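# Clamp wooden block to bench stop and extract dowel pin

## Task

Clear out any loose item lying between the bench stop and the small wooden block. Use the spring clamp to hold the block flat against the stop, then draw the block's dowel pin completely out of its hole (twisting the pin is allowed). At the end the block must stay clamped, lie flat on the bench board with its hole facing up, and the pin must rest somewhere it stays put. Release everything and move the gripper away. Anything held in place only by the robot at the end does not count.

## Robot and tools

Robot: one Doosan M1013 arm, six joints (joint_1 to joint_6: waist, shoulder, elbow, forearm roll, wrist pitch, wrist roll), with a Robotiq 2F-140 two-finger gripper. The fingers point along the gripper's +z axis and close along its y axis. end_effector_position is the point between the pads when shut; closed fingertips extend about 33 mm past it (9 mm when fully open), and closing pushes the tips about 24 mm further out, so keep that clearance above surfaces.

Frame: scene frame, origin on the table top under the arm's base, +z up, +y to the left when looking along +x. Positions in metres, orientations as quaternions w first. The arm base may be tilted, and the reported hand position gets less accurate at long reach.

The row (used by every motion tool): 10 numbers, optionally 16: x, y, z, qw, qx, qy, qz, position, force_limit, speed, then up to 6 stiffness scales. x, y, z and the quaternion are an absolute pose of the gripper in the scene frame, not an offset. position, force_limit and speed are each in [-1, 1]. position: +1 fully open (140 mm), about -0.8 where pads touch, -1 closes until blocked. force_limit: roughly 14 N at -1, 60 N at 0, 107 N at +1 (parts up to 40 mm wide). speed: pad gap changes about 30 mm/s at -1, 140 at 0, 250 at +1. The optional 6 stiffness numbers are each 0 to 1, one per joint in Joint positions order; they scale that joint's position gain and persist until changed. Repeat the quaternion in every row to hold an orientation; don't copy the last reported one, it may have drifted.

execute_actions(actions): actions is a list of actions; each action is a table of 0 to 15 rows, one row per 1/30 s control step, and a short table repeats its last row to fill 15 steps (0.5 s). An empty list just returns state and images. A target more than 0.6 m away along any gripper axis from where the gripper starts that action is refused; if the first action fails this or any action is malformed, nothing runs. Each step the commanded pose is clipped to within 70 mm and 16 degrees of the measured pose, so far targets need several actions; position wins over orientation if both can't be met.

move(target, speed, stop_force, blocking): target is one row as above (absolute pose plus finger numbers, sent at the start). speed is path top speed in m/s, 0.002 to 0.5, default 0.25; turning limited to twice that in rad/s. The path is straight, 0.5 to 10 s, and ignores obstacles; the arm may lag, stray or overshoot speed near full stretch. stop_force (N, 20 to 80, only after 0.2 s of scene time) ends the path when push against the motion rises by that much for 2 steps, then backs up 2 steps and holds; use it with very low speed for touching surfaces, don't rely on it during rotations, and omit it when backing off something. blocking=false returns after 0.5 s (not allowed with stop_force); until the move ends, other motion calls are refused, so use wait or stop. The result adds a move: line with the ending (done, off_target, moving, held, fault, contact) and limits (paced = pose clipped; held = some steps blocked) plus distance from target.

wait(seconds): 0 to 10; scene runs holding the last command; a running move continues. stop(): brakes a running move (needs room); fingers continue. zoom_image(camera, region): camera one of cam_head_left, cam_head_right, cam_low, cam_wrist; region [x0, y0, x1, y1] pixels, at most 504 by 504. read_manual(section): only licence text. finished_scene(scene): pass the current scene's number; irreversible; task must already be done and stable.

Results: state line with pose and velocities; Joint positions; Hand target (what the controller now drives to); position_measured in counts (3 open, 230 pads met, nonlinear); object_status 0 moving, 1 blocked while opening, 2 blocked while closing (a grip), 3 reached position or pads met. Confirm a grip by status 2. To squeeze harder while at 2, raise force_limit and switch position between -1 and -0.98. Step readings list positions; HELD marks held-back steps. "pose unreachable" means the clearance check altered or blocked the command (mount counts as arm). MOTOR HOT warns of heat from holding loads; the limit triggers an OVER-TEMPERATURE FAULT with brakes.

Faults: joint torque reaching its limit (waist, shoulder 312, elbow 147, wrist joints 41.4 N m, held weight included) or an external force of 144 N anywhere stops the arm for 10 s and drops the rest of the call. The arm is stiff: commanding even slightly past a firm contact can fault, and faster touches hit harder.

Avoid: knocking or placing anything off the table (fails), drops, slips, slams, hard pushes. Parts held may get brief tugs and loose items may be nudged. The simulation runs during replies, holding the last command. Cameras are 504x504; intrinsics and the wrist camera frame are given in the original data.

Each tool is called after ">>>" as name([rows], argument=value, ...), one row to a line, values as JSON.

## Session

>>> execute_actions(actions=[])

Scene clock: 0.00 s.
end_effector_position=(+0.7958, +0.5156, +0.1271) position_measured=3 object_status=3 end_effector_quat_wxyz=(-0.128, +0.552, +0.763, -0.311) end_effector_velocity=(-0.000, -0.000, -0.001) end_effector_angular_velocity=(-0.001, +0.001, +0.000)
Joint positions: [ 0.549  1.315  0.243 -0.009  2.272  0.217]
Joint velocities: [ 0.     0.     0.001 -0.     0.    -0.   ]
Hand target: +0.796, +0.516, +0.127; -0.128, +0.552, +0.763, -0.311
Joint stiffness scale: [1. 1. 1. 1. 1. 1.]

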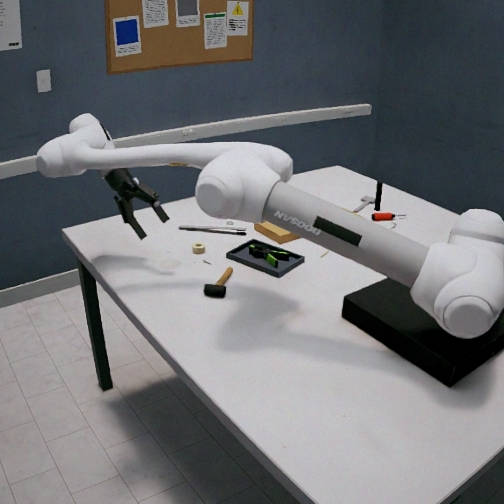

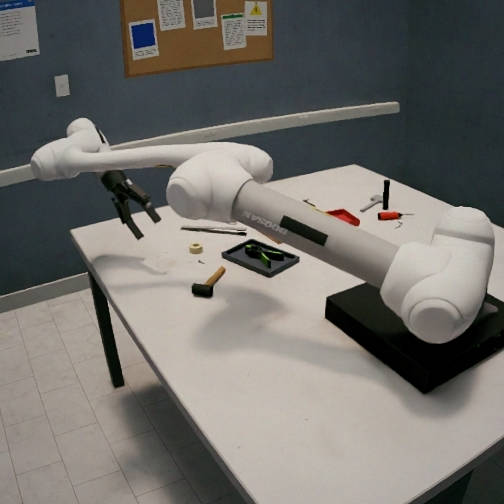

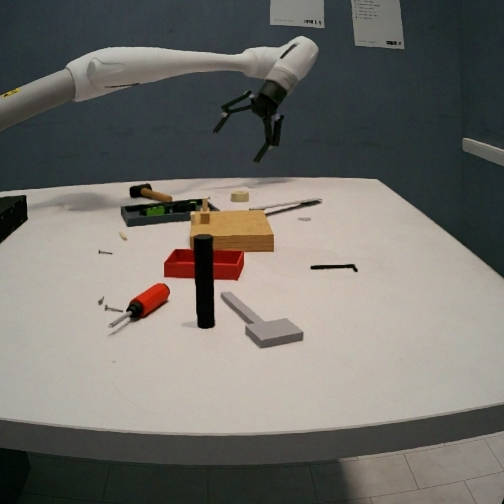

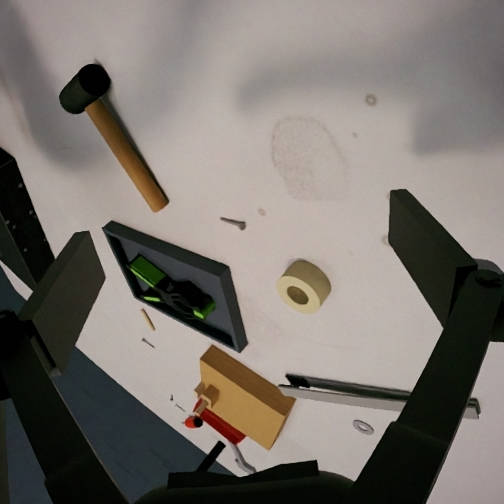

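>>> move(target=[0.65,0.2,0.35,0,0.7071,0.7071,0,1,0,0], speed=0.2)

Scene clock: 4.67 s.
end_effector_position=(+0.6500, +0.1999, +0.3495) position_measured=3 object_status=3 end_effector_quat_wxyz=(+0.001, +0.708, +0.706, -0.004) end_effector_velocity=(-0.000, -0.002, -0.000) end_effector_angular_velocity=(+0.001, -0.001, -0.002)
Joint positions: [ 0.257  0.23   1.596 -0.004  1.323  0.253]
Joint velocities: [-0.003 -0.002  0.004  0.001 -0.003 -0.002]
Hand target: +0.650, +0.200, +0.350; -0.001, +0.707, +0.707, +0.000
Off the commanded pose: 0.001 m, 0 deg.
Joint stiffness scale: [1. 1. 1. 1. 1. 1.]
move: done

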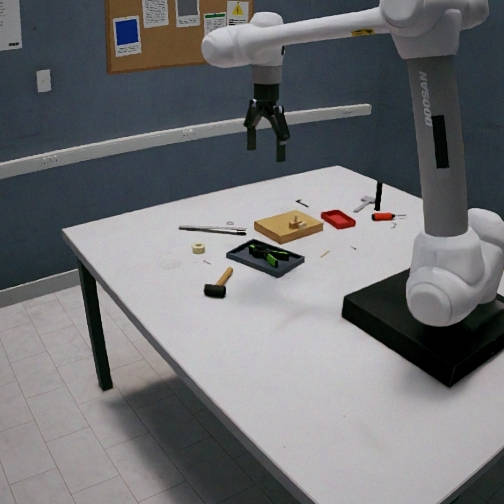

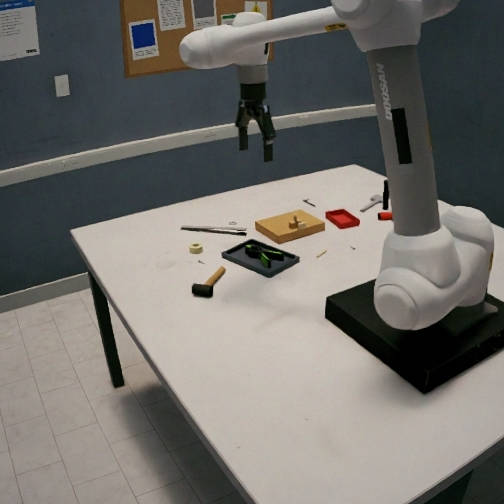

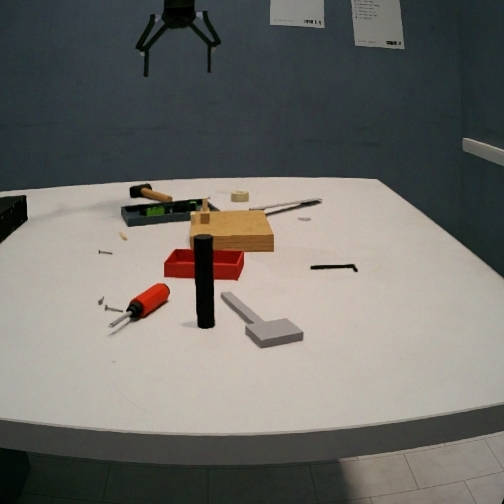

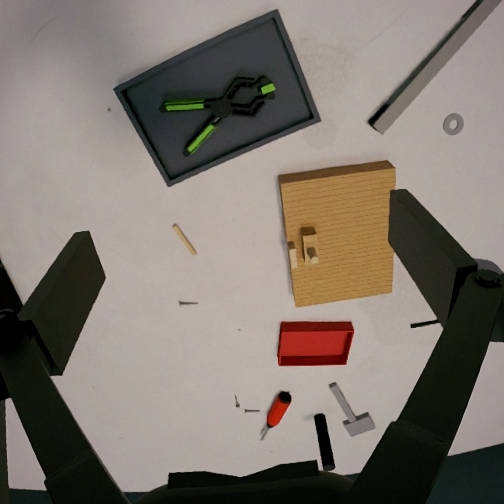

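>>> move(target=[0.69,0.06,0.17,0,0.7071,0.7071,0,1,0,0], speed=0.2)

>>> zoom_image(camera="cam_low", region=[110, 120, 290, 260])

Scene clock: 8.07 s.
end_effector_position=(+0.6894, +0.0605, +0.1728) position_measured=3 object_status=3 end_effector_quat_wxyz=(+0.002, +0.708, +0.707, -0.002) end_effector_velocity=(+0.002, -0.001, -0.000) end_effector_angular_velocity=(+0.000, -0.004, +0.001)
Joint positions: [ 0.047  0.358  1.769 -0.004  1.017  0.043]
Joint velocities: [-0.002  0.001 -0.001 -0.    -0.004 -0.003]
Hand target: +0.690, +0.060, +0.170; -0.000, +0.707, +0.707, +0.000
Off the commanded pose: 0.003 m, 0 deg.
Joint stiffness scale: [1. 1. 1. 1. 1. 1.]
move: done

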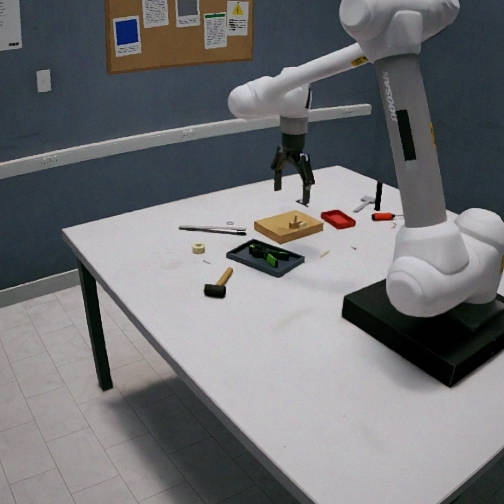

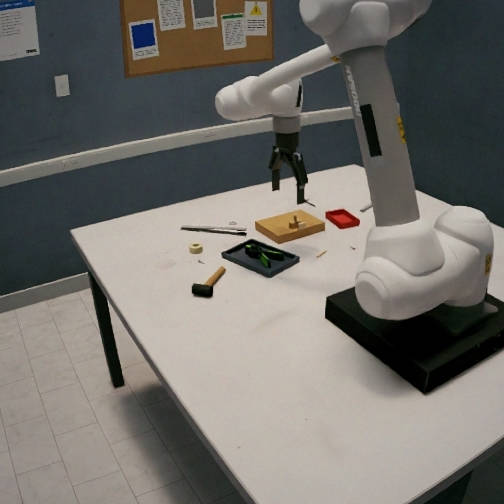

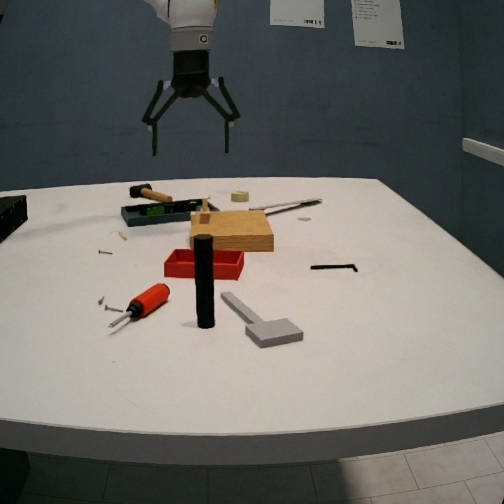

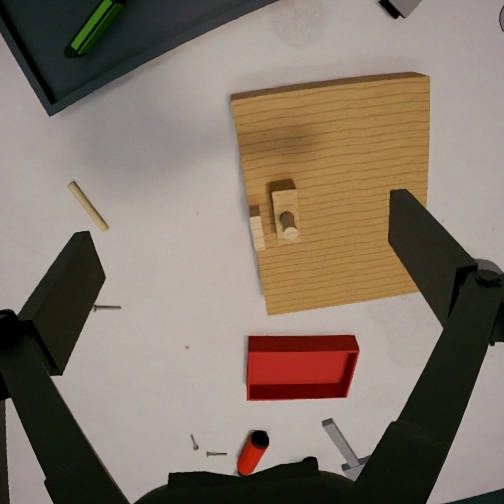

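Region (110, 120, 290, 260) of cam_low's 504x504 image, scaled by 2.800, with more detail than that image has.

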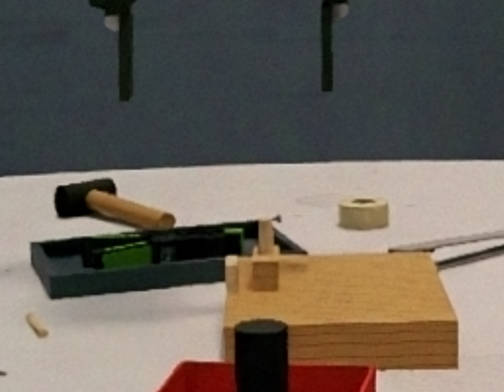

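>>> move(target=[0.718,0.02,0.10,0,0.7071,0.7071,0,-0.3,-0.5,0], speed=0.1)

>>> zoom_image(camera="cam_low", region=[150, 160, 270, 250])

>>> zoom_image(camera="cam_head_left", region=[240, 170, 340, 250])

Scene clock: 19.90 s.
end_effector_position=(+0.7155, +0.0208, +0.1013) position_measured=167 object_status=3 end_effector_quat_wxyz=(+0.000, +0.708, +0.707, -0.003) end_effector_velocity=(+0.001, -0.001, -0.001) end_effector_angular_velocity=(+0.000, -0.001, +0.001)
Joint positions: [-0.01   0.459  1.77  -0.004  0.918 -0.014]
Joint velocities: [-0.001  0.002  0.     0.    -0.003 -0.002]
Hand target: +0.718, +0.020, +0.100; -0.000, +0.707, +0.707, +0.000
Off the commanded pose: 0.003 m, 0 deg.
Joint stiffness scale: [1. 1. 1. 1. 1. 1.]
move: done

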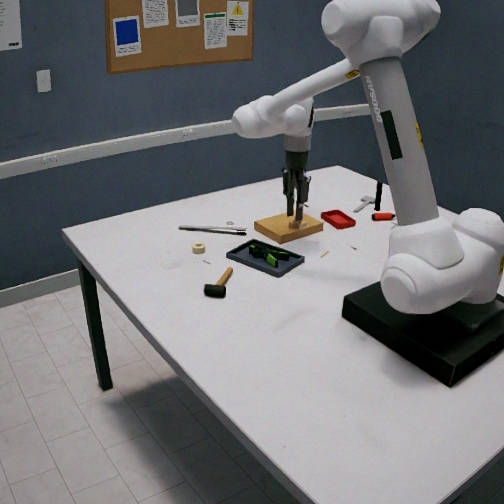

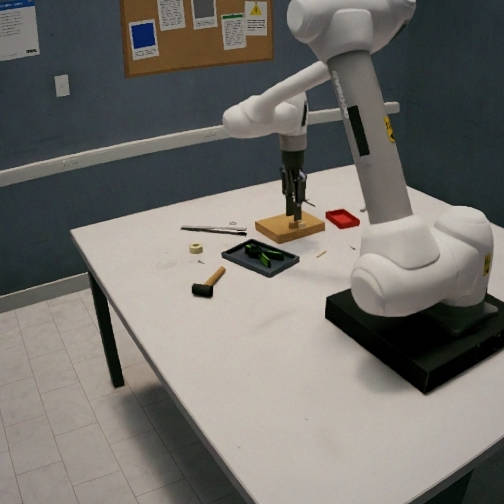

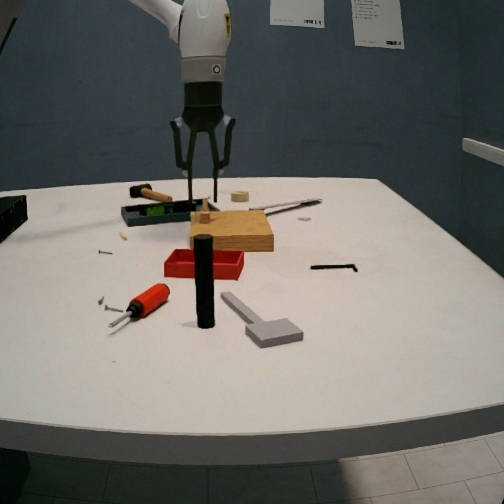

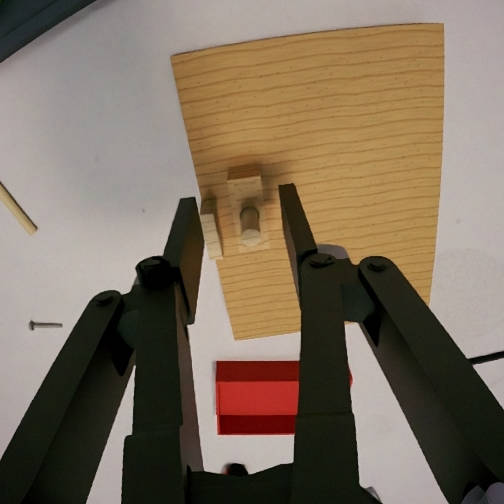

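Region (150, 160, 270, 250) of cam_low's 504x504 image, scaled by 4.200, with more detail than that image has; it fills the top 378 rows of this view, and the rest is white.

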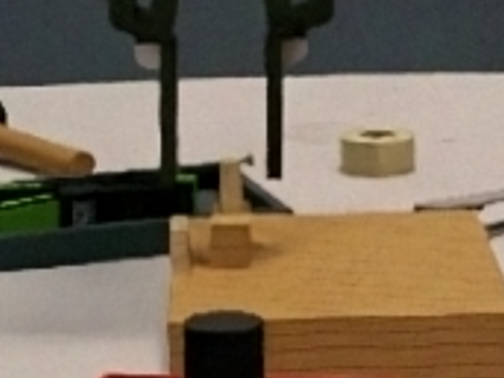

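Region (240, 170, 340, 250) of cam_head_left's 504x504 image, scaled by 5.040, with more detail than that image has; it fills the top 403 rows of this view, and the rest is white.

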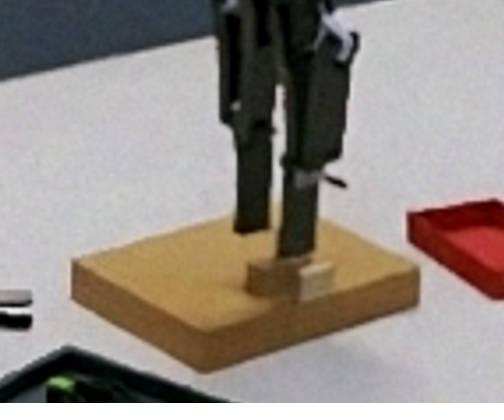

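>>> move(target=[0.721,0.012,0.09,0,0.7071,0.7071,0,-0.3,-0.5,0], speed=0.05)

>>> move(target=[0.721,0.012,0.09,0,0.7071,0.7071,0,-1,-0.5,0])

>>> move(target=[0.711,0.001,0.0915,0,0.7071,0.7071,0,-1,-0.5,0], speed=0.02)

>>> move(target=[0.711,0.001,0.0915,0,0.7071,0.7071,0,0,-0.5,0])

>>> zoom_image(camera="cam_low", region=[150, 160, 270, 250])

Scene clock: 23.60 s.
end_effector_position=(+0.7186, +0.0129, +0.0913) position_measured=167 object_status=3 end_effector_quat_wxyz=(+0.000, +0.708, +0.707, -0.003) end_effector_velocity=(+0.000, -0.002, -0.001) end_effector_angular_velocity=(-0.000, -0.000, +0.001)
Joint positions: [-0.021  0.473  1.77  -0.004  0.904 -0.025]
Joint velocities: [-0.002  0.002  0.    -0.    -0.002 -0.003]
Hand target: +0.721, +0.012, +0.090; +0.000, +0.707, +0.707, -0.000
Off the commanded pose: 0.003 m, 0 deg.
Joint stiffness scale: [1. 1. 1. 1. 1. 1.]
move: done

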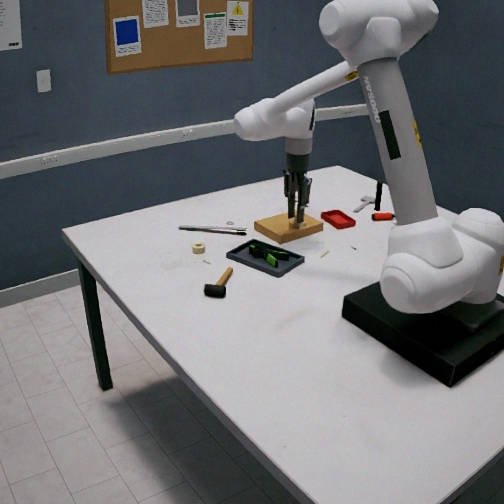

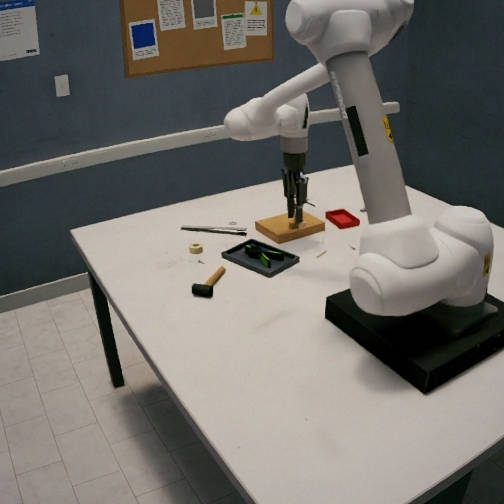

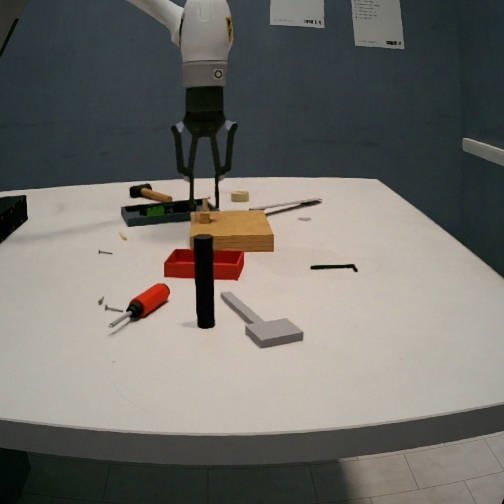

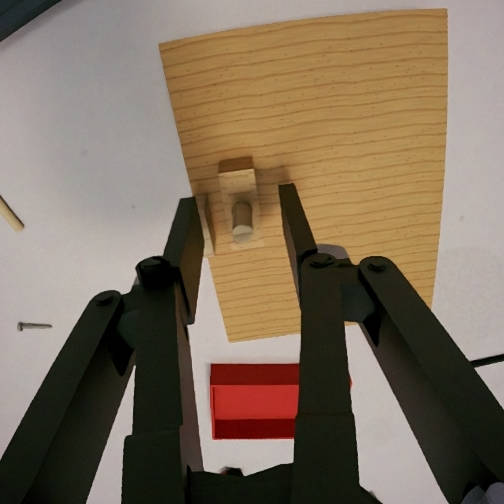

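Scene clock: 24.30 s.
end_effector_position=(+0.7186, +0.0128, +0.0912) position_measured=218 object_status=2 end_effector_quat_wxyz=(+0.000, +0.708, +0.707, -0.003) end_effector_velocity=(+0.000, -0.000, +0.000) end_effector_angular_velocity=(+0.000, -0.001, +0.001)
Joint positions: [-0.021  0.473  1.77  -0.004  0.904 -0.025]
Joint velocities: [-0.     0.    -0.     0.    -0.001 -0.001]
Hand target: +0.721, +0.012, +0.090; +0.000, +0.707, +0.707, -0.000
Off the commanded pose: 0.003 m, 0 deg.
Joint stiffness scale: [1. 1. 1. 1. 1. 1.]
move: done

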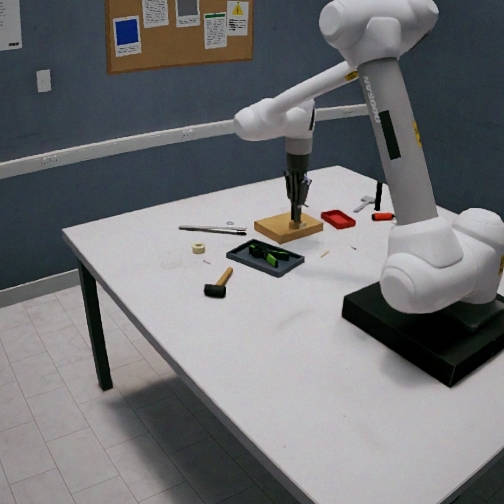

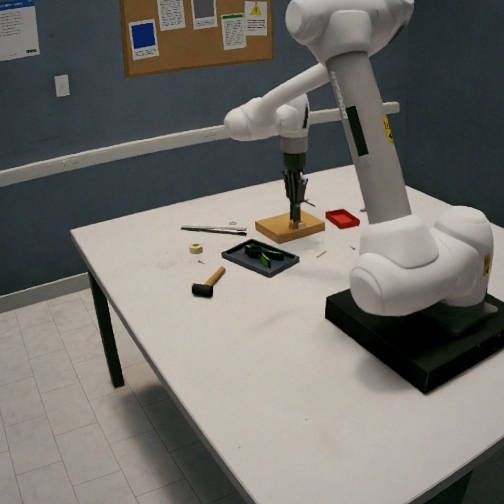

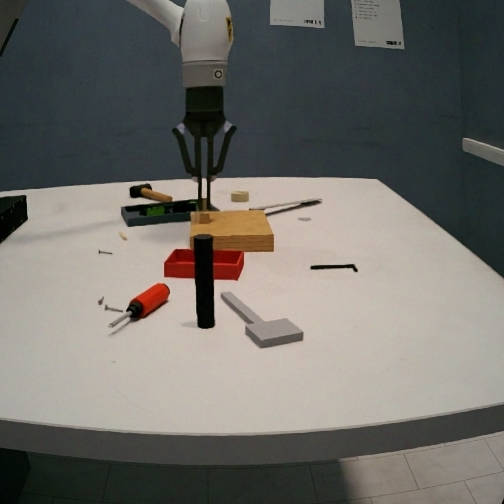

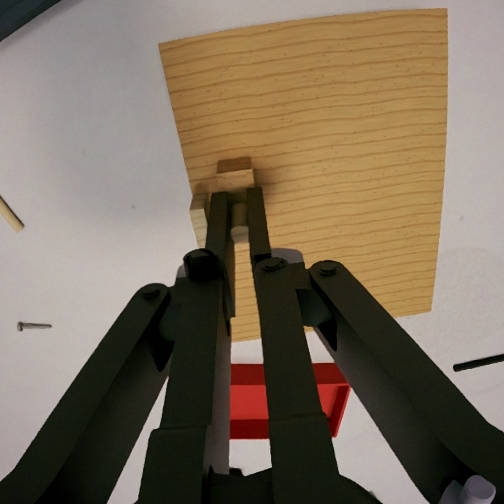

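Scene clock: 25.27 s.
end_effector_position=(+0.7110, +0.0020, +0.0910) position_measured=218 object_status=2 end_effector_quat_wxyz=(-0.000, +0.708, +0.707, -0.003) end_effector_velocity=(-0.001, -0.002, -0.000) end_effector_angular_velocity=(-0.000, -0.001, +0.001)
Joint positions: [-0.036  0.463  1.786 -0.004  0.898 -0.04 ]
Joint velocities: [-0.002 -0.001  0.002 -0.    -0.002 -0.003]
Hand target: +0.711, +0.001, +0.092; +0.000, +0.707, +0.707, -0.000
Off the commanded pose: 0.001 m, 0 deg.
Joint stiffness scale: [1. 1. 1. 1. 1. 1.]
move: done

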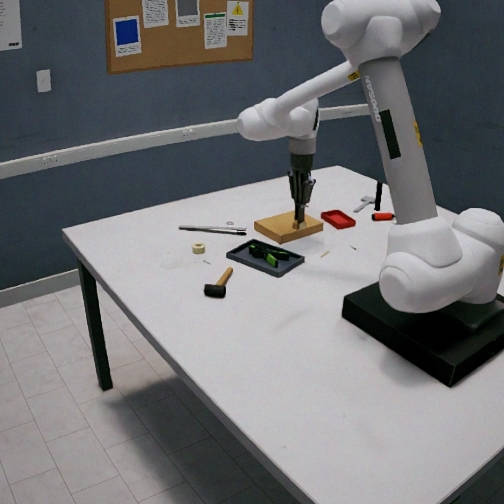

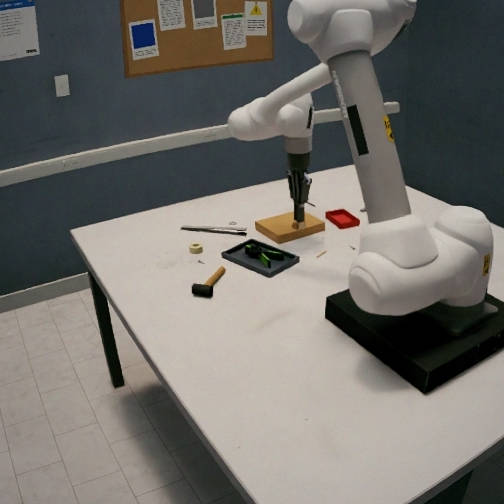

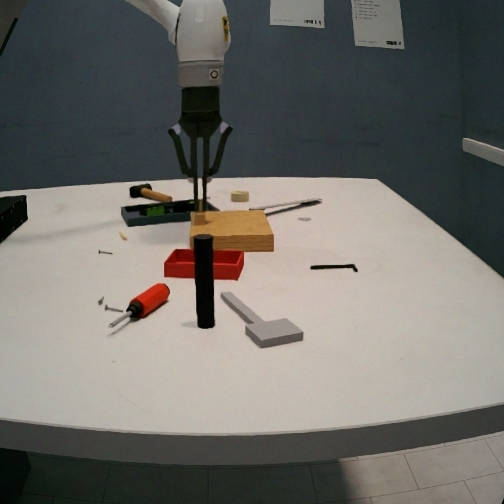

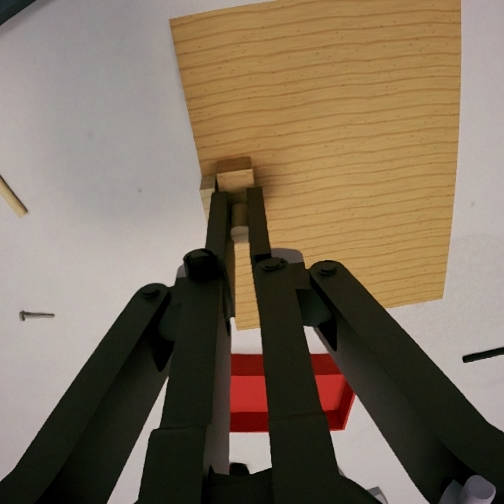

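Scene clock: 25.97 s.
end_effector_position=(+0.7105, +0.0018, +0.0907) position_measured=129 object_status=3 end_effector_quat_wxyz=(-0.000, +0.708, +0.707, -0.003) end_effector_velocity=(+0.000, -0.000, +0.000) end_effector_angular_velocity=(-0.000, -0.001, +0.001)
Joint positions: [-0.037  0.463  1.787 -0.004  0.898 -0.041]
Joint velocities: [-0.     0.    -0.    -0.    -0.001 -0.001]
Hand target: +0.711, +0.001, +0.092; +0.000, +0.707, +0.707, -0.000
Off the commanded pose: 0.001 m, 0 deg.
Joint stiffness scale: [1. 1. 1. 1. 1. 1.]
move: done

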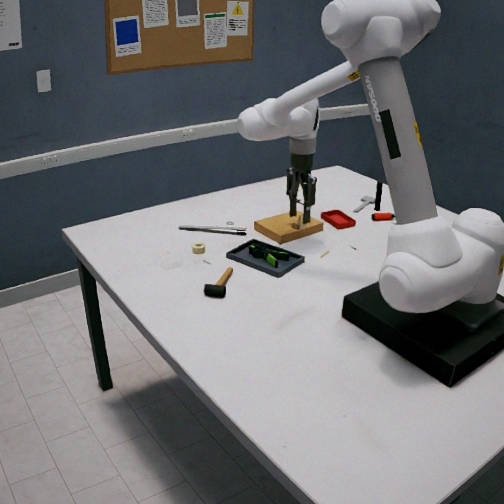

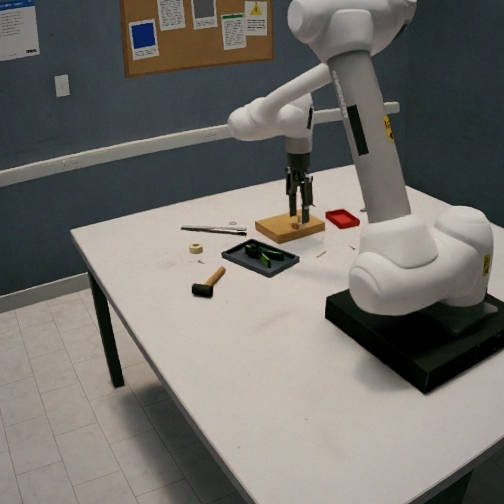

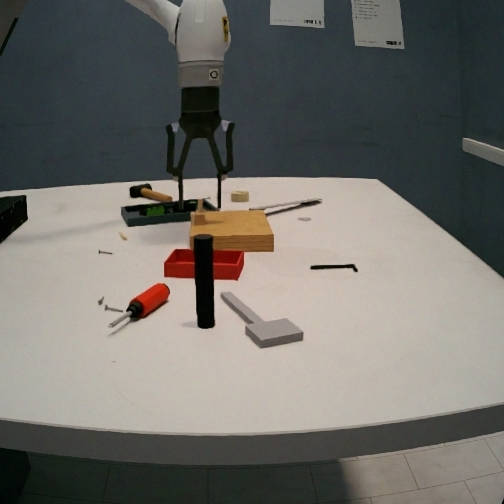

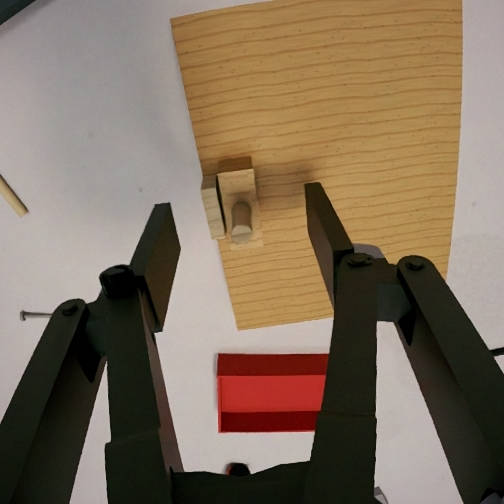

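Region (150, 160, 270, 250) of cam_low's 504x504 image, scaled by 4.200, with more detail than that image has; it fills the top 378 rows of this view, and the rest is white.

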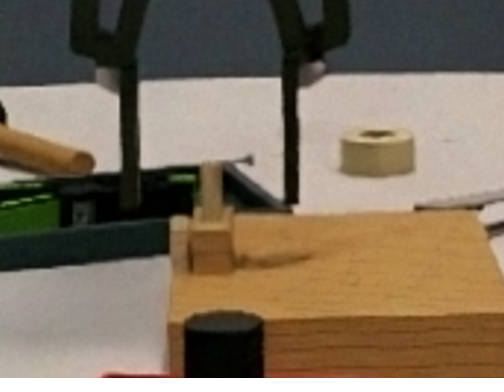

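>>> move(target=[0.70,0.02,0.15,0,0.7071,0.7071,0,0.4,0.5,0])

>>> move(target=[0.58,0.195,0.12,0,0.989,0.148,0,0.4,0.5,0], speed=0.3)

Scene clock: 29.53 s.
end_effector_position=(+0.7003, +0.0163, +0.1472) position_measured=78 object_status=3 end_effector_quat_wxyz=(+0.002, +0.704, +0.710, -0.002) end_effector_velocity=(-0.001, +0.001, +0.001) end_effector_angular_velocity=(+0.000, +0.002, -0.000)
Joint positions: [-0.016  0.393  1.772 -0.004  0.978 -0.03 ]
Joint velocities: [ 0.001 -0.002 -0.001  0.     0.004  0.001]
Hand target: +0.700, +0.020, +0.150; +0.000, +0.707, +0.707, +0.000
Off the commanded pose: 0.005 m, 1 deg.
Joint stiffness scale: [1. 1. 1. 1. 1. 1.]
move: off_target

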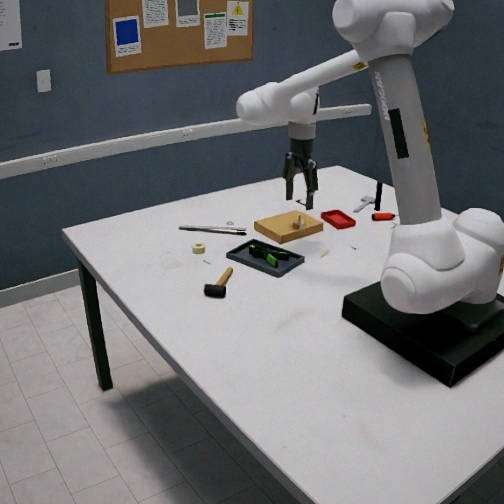

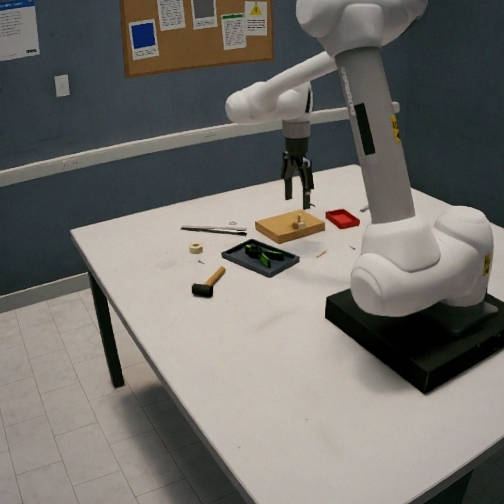

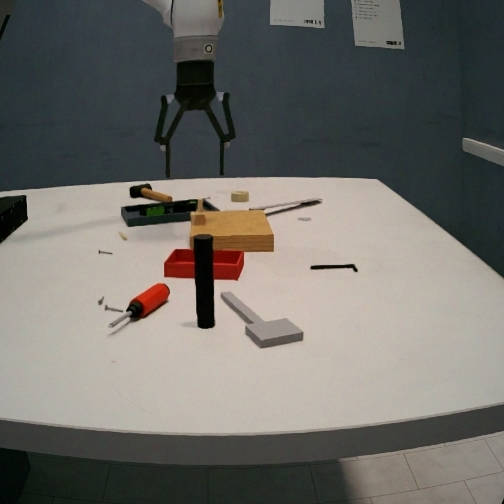

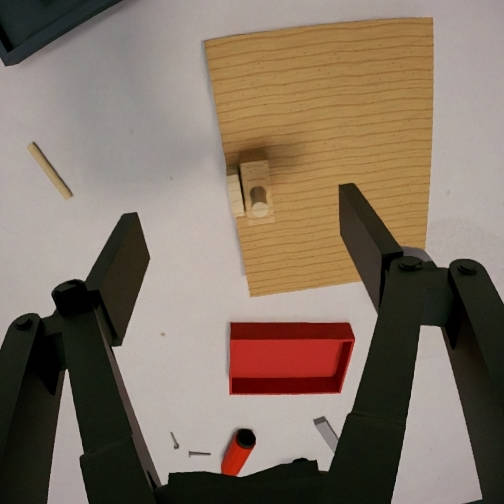

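Scene clock: 32.20 s.
end_effector_position=(+0.5802, +0.1929, +0.1194) position_measured=78 object_status=3 end_effector_quat_wxyz=(+0.000, +0.989, +0.151, -0.003) end_effector_velocity=(-0.001, +0.002, -0.000) end_effector_angular_velocity=(+0.000, -0.001, -0.013)
Joint positions: [0.272 0.302 1.967 0.002 0.879 1.531]
Joint velocities: [ 0.003 -0.     0.001  0.    -0.002  0.016]
Hand target: +0.580, +0.195, +0.120; +0.000, +0.989, +0.148, -0.000
Off the commanded pose: 0.002 m, 0 deg.
Joint stiffness scale: [1. 1. 1. 1. 1. 1.]
move: done

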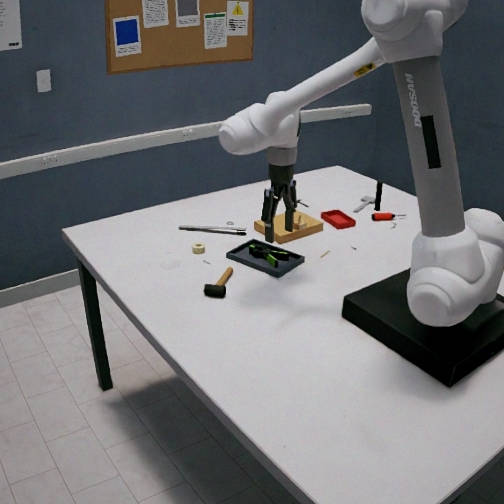

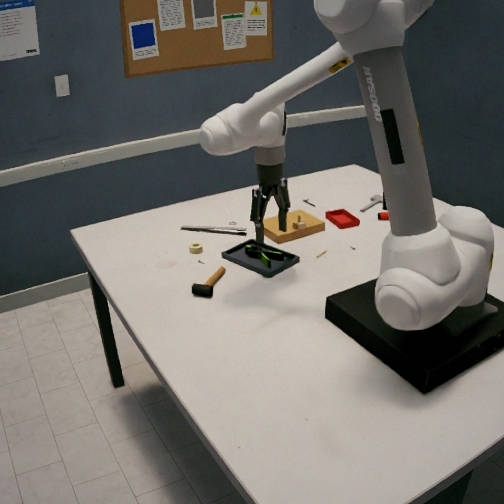

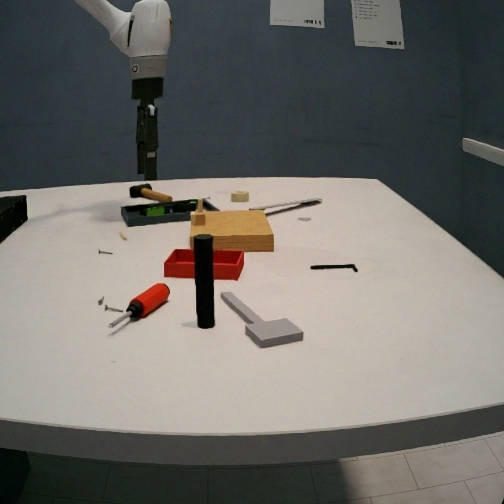

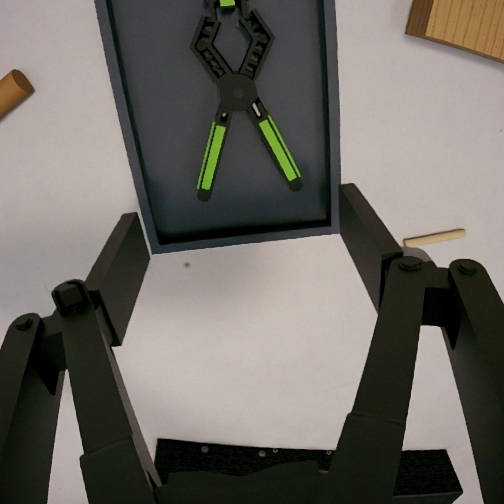

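>>> move(target=[0.582,0.188,0.05,0,0.989,0.148,0,0.3,0.5,0], speed=0.1)

>>> zoom_image(camera="cam_head_left", region=[215, 200, 325, 285])

Scene clock: 35.77 s.
end_effector_position=(+0.5816, +0.1897, +0.0525) position_measured=91 object_status=3 end_effector_quat_wxyz=(+0.000, +0.989, +0.147, -0.000) end_effector_velocity=(+0.001, +0.000, -0.002) end_effector_angular_velocity=(+0.001, -0.003, +0.000)
Joint positions: [0.266 0.382 2.012 0.002 0.75  1.532]
Joint velocities: [ 0.     0.002  0.001  0.    -0.006 -0.   ]
Hand target: +0.582, +0.188, +0.050; +0.000, +0.989, +0.148, -0.000
Off the commanded pose: 0.003 m, 0 deg.
Joint stiffness scale: [1. 1. 1. 1. 1. 1.]
move: done

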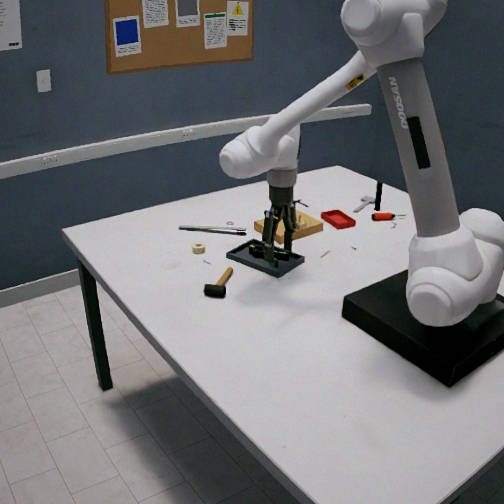

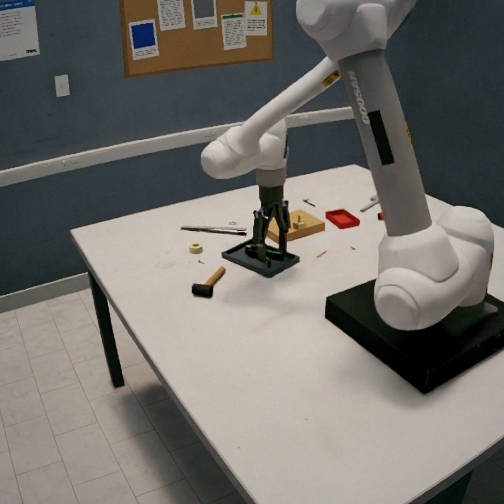

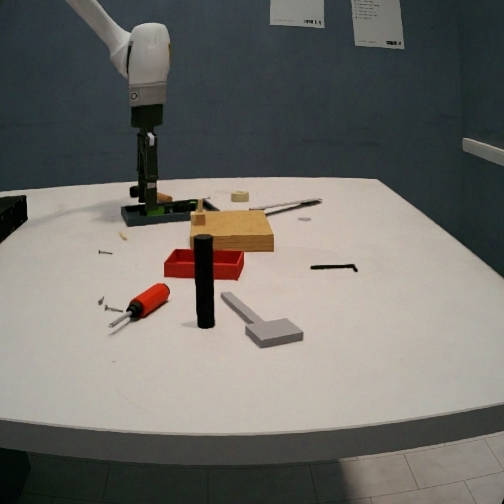

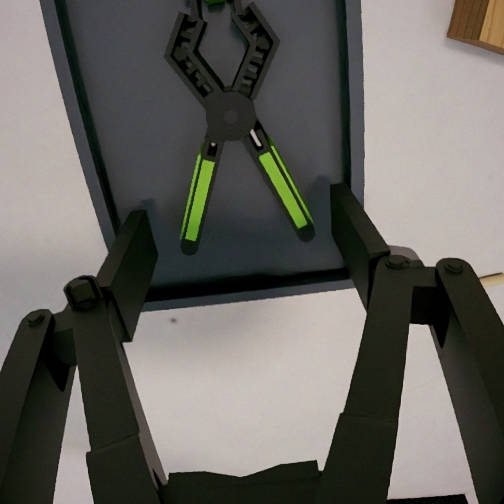

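Region (215, 200, 325, 285) of cam_head_left's 504x504 image, scaled by 4.582, with more detail than that image has; it fills the top 389 rows of this view, and the rest is white.

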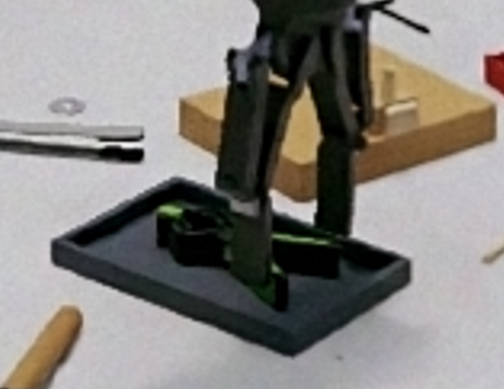

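>>> move(target=[0.578,0.184,0.038,0,0.989,0.148,0,0.3,0.5,0], speed=0.04)

>>> move(target=[0.578,0.184,0.048,0,0.989,0.148,0,-1,1,-1], speed=0.007)

>>> zoom_image(camera="cam_head_left", region=[215, 200, 325, 285])

Scene clock: 38.90 s.
end_effector_position=(+0.5779, +0.1858, +0.0405) position_measured=91 object_status=3 end_effector_quat_wxyz=(+0.000, +0.989, +0.146, -0.000) end_effector_velocity=(+0.000, -0.000, -0.002) end_effector_angular_velocity=(+0.001, -0.002, +0.000)
Joint positions: [0.262 0.392 2.027 0.002 0.724 1.53 ]
Joint velocities: [-0.001  0.002  0.001  0.    -0.005 -0.002]
Hand target: +0.578, +0.184, +0.038; +0.000, +0.989, +0.148, -0.000
Off the commanded pose: 0.003 m, 0 deg.
Joint stiffness scale: [1. 1. 1. 1. 1. 1.]
move: done

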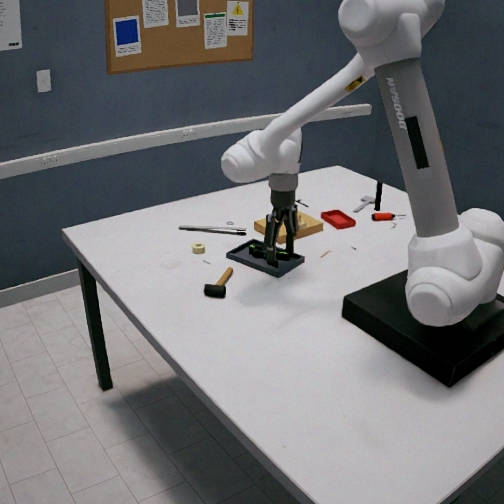

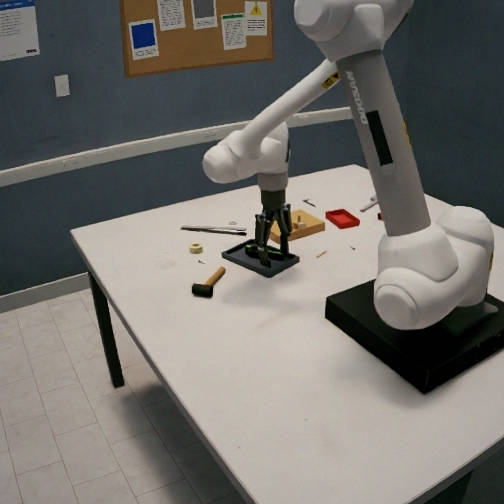

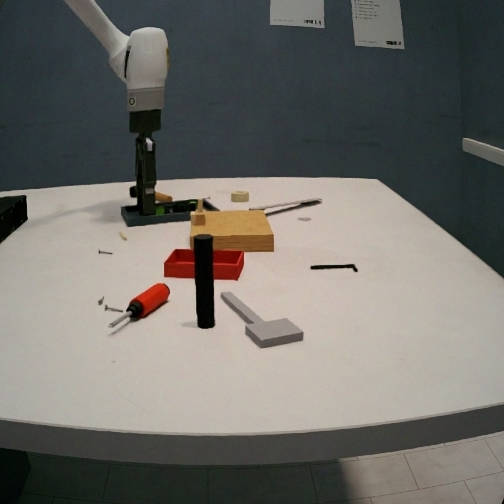

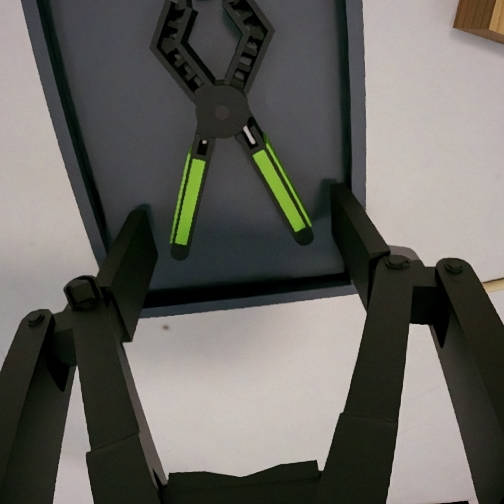

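Scene clock: 41.60 s.
end_effector_position=(+0.5780, +0.1857, +0.0468) position_measured=211 object_status=2 end_effector_quat_wxyz=(+0.000, +0.989, +0.146, +0.001) end_effector_velocity=(-0.000, +0.000, -0.000) end_effector_angular_velocity=(+0.000, +0.001, -0.000)
Joint positions: [0.261 0.383 2.025 0.002 0.733 1.53 ]
Joint velocities: [ 0.     0.    -0.     0.     0.001  0.   ]
Hand target: +0.578, +0.184, +0.048; +0.000, +0.989, +0.148, +0.000
Off the commanded pose: 0.002 m, 0 deg.
Joint stiffness scale: [1. 1. 1. 1. 1. 1.]
move: done

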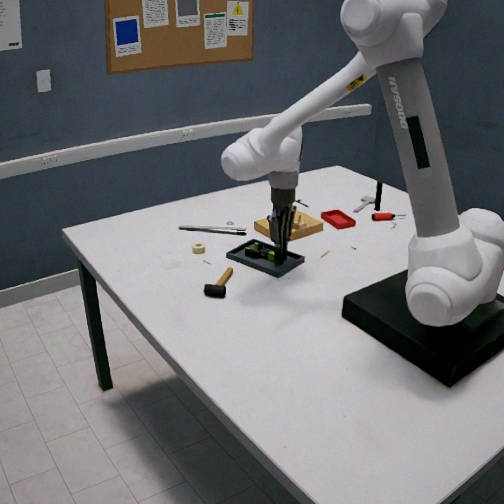

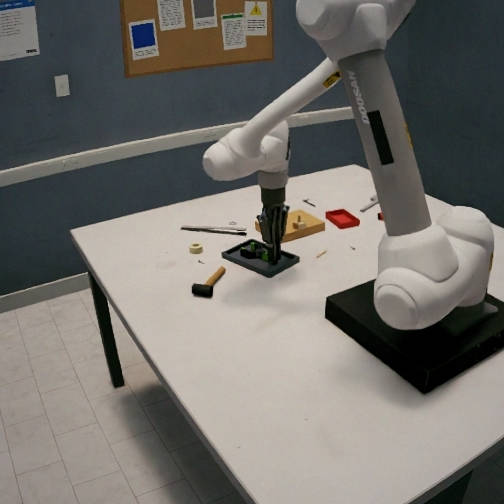

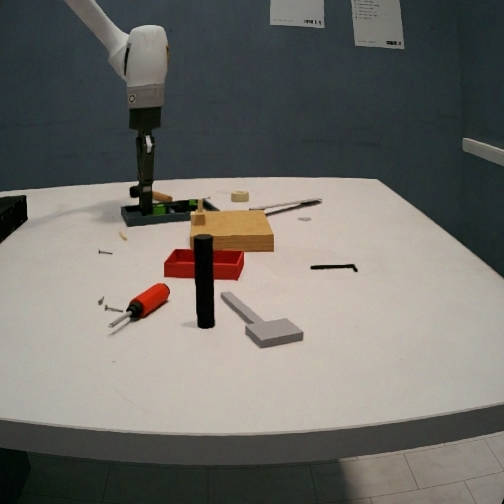

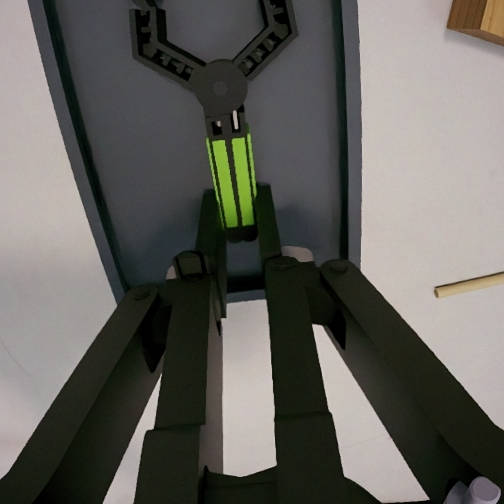

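Region (215, 200, 325, 285) of cam_head_left's 504x504 image, scaled by 4.582, with more detail than that image has; it fills the top 389 rows of this view, and the rest is white.

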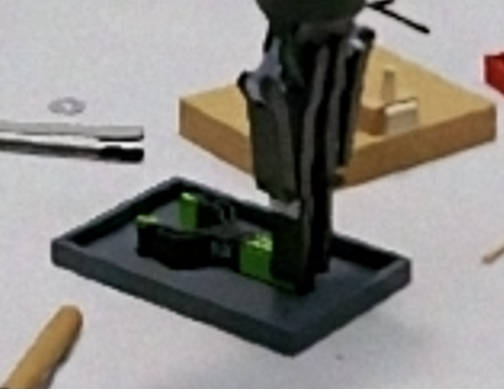

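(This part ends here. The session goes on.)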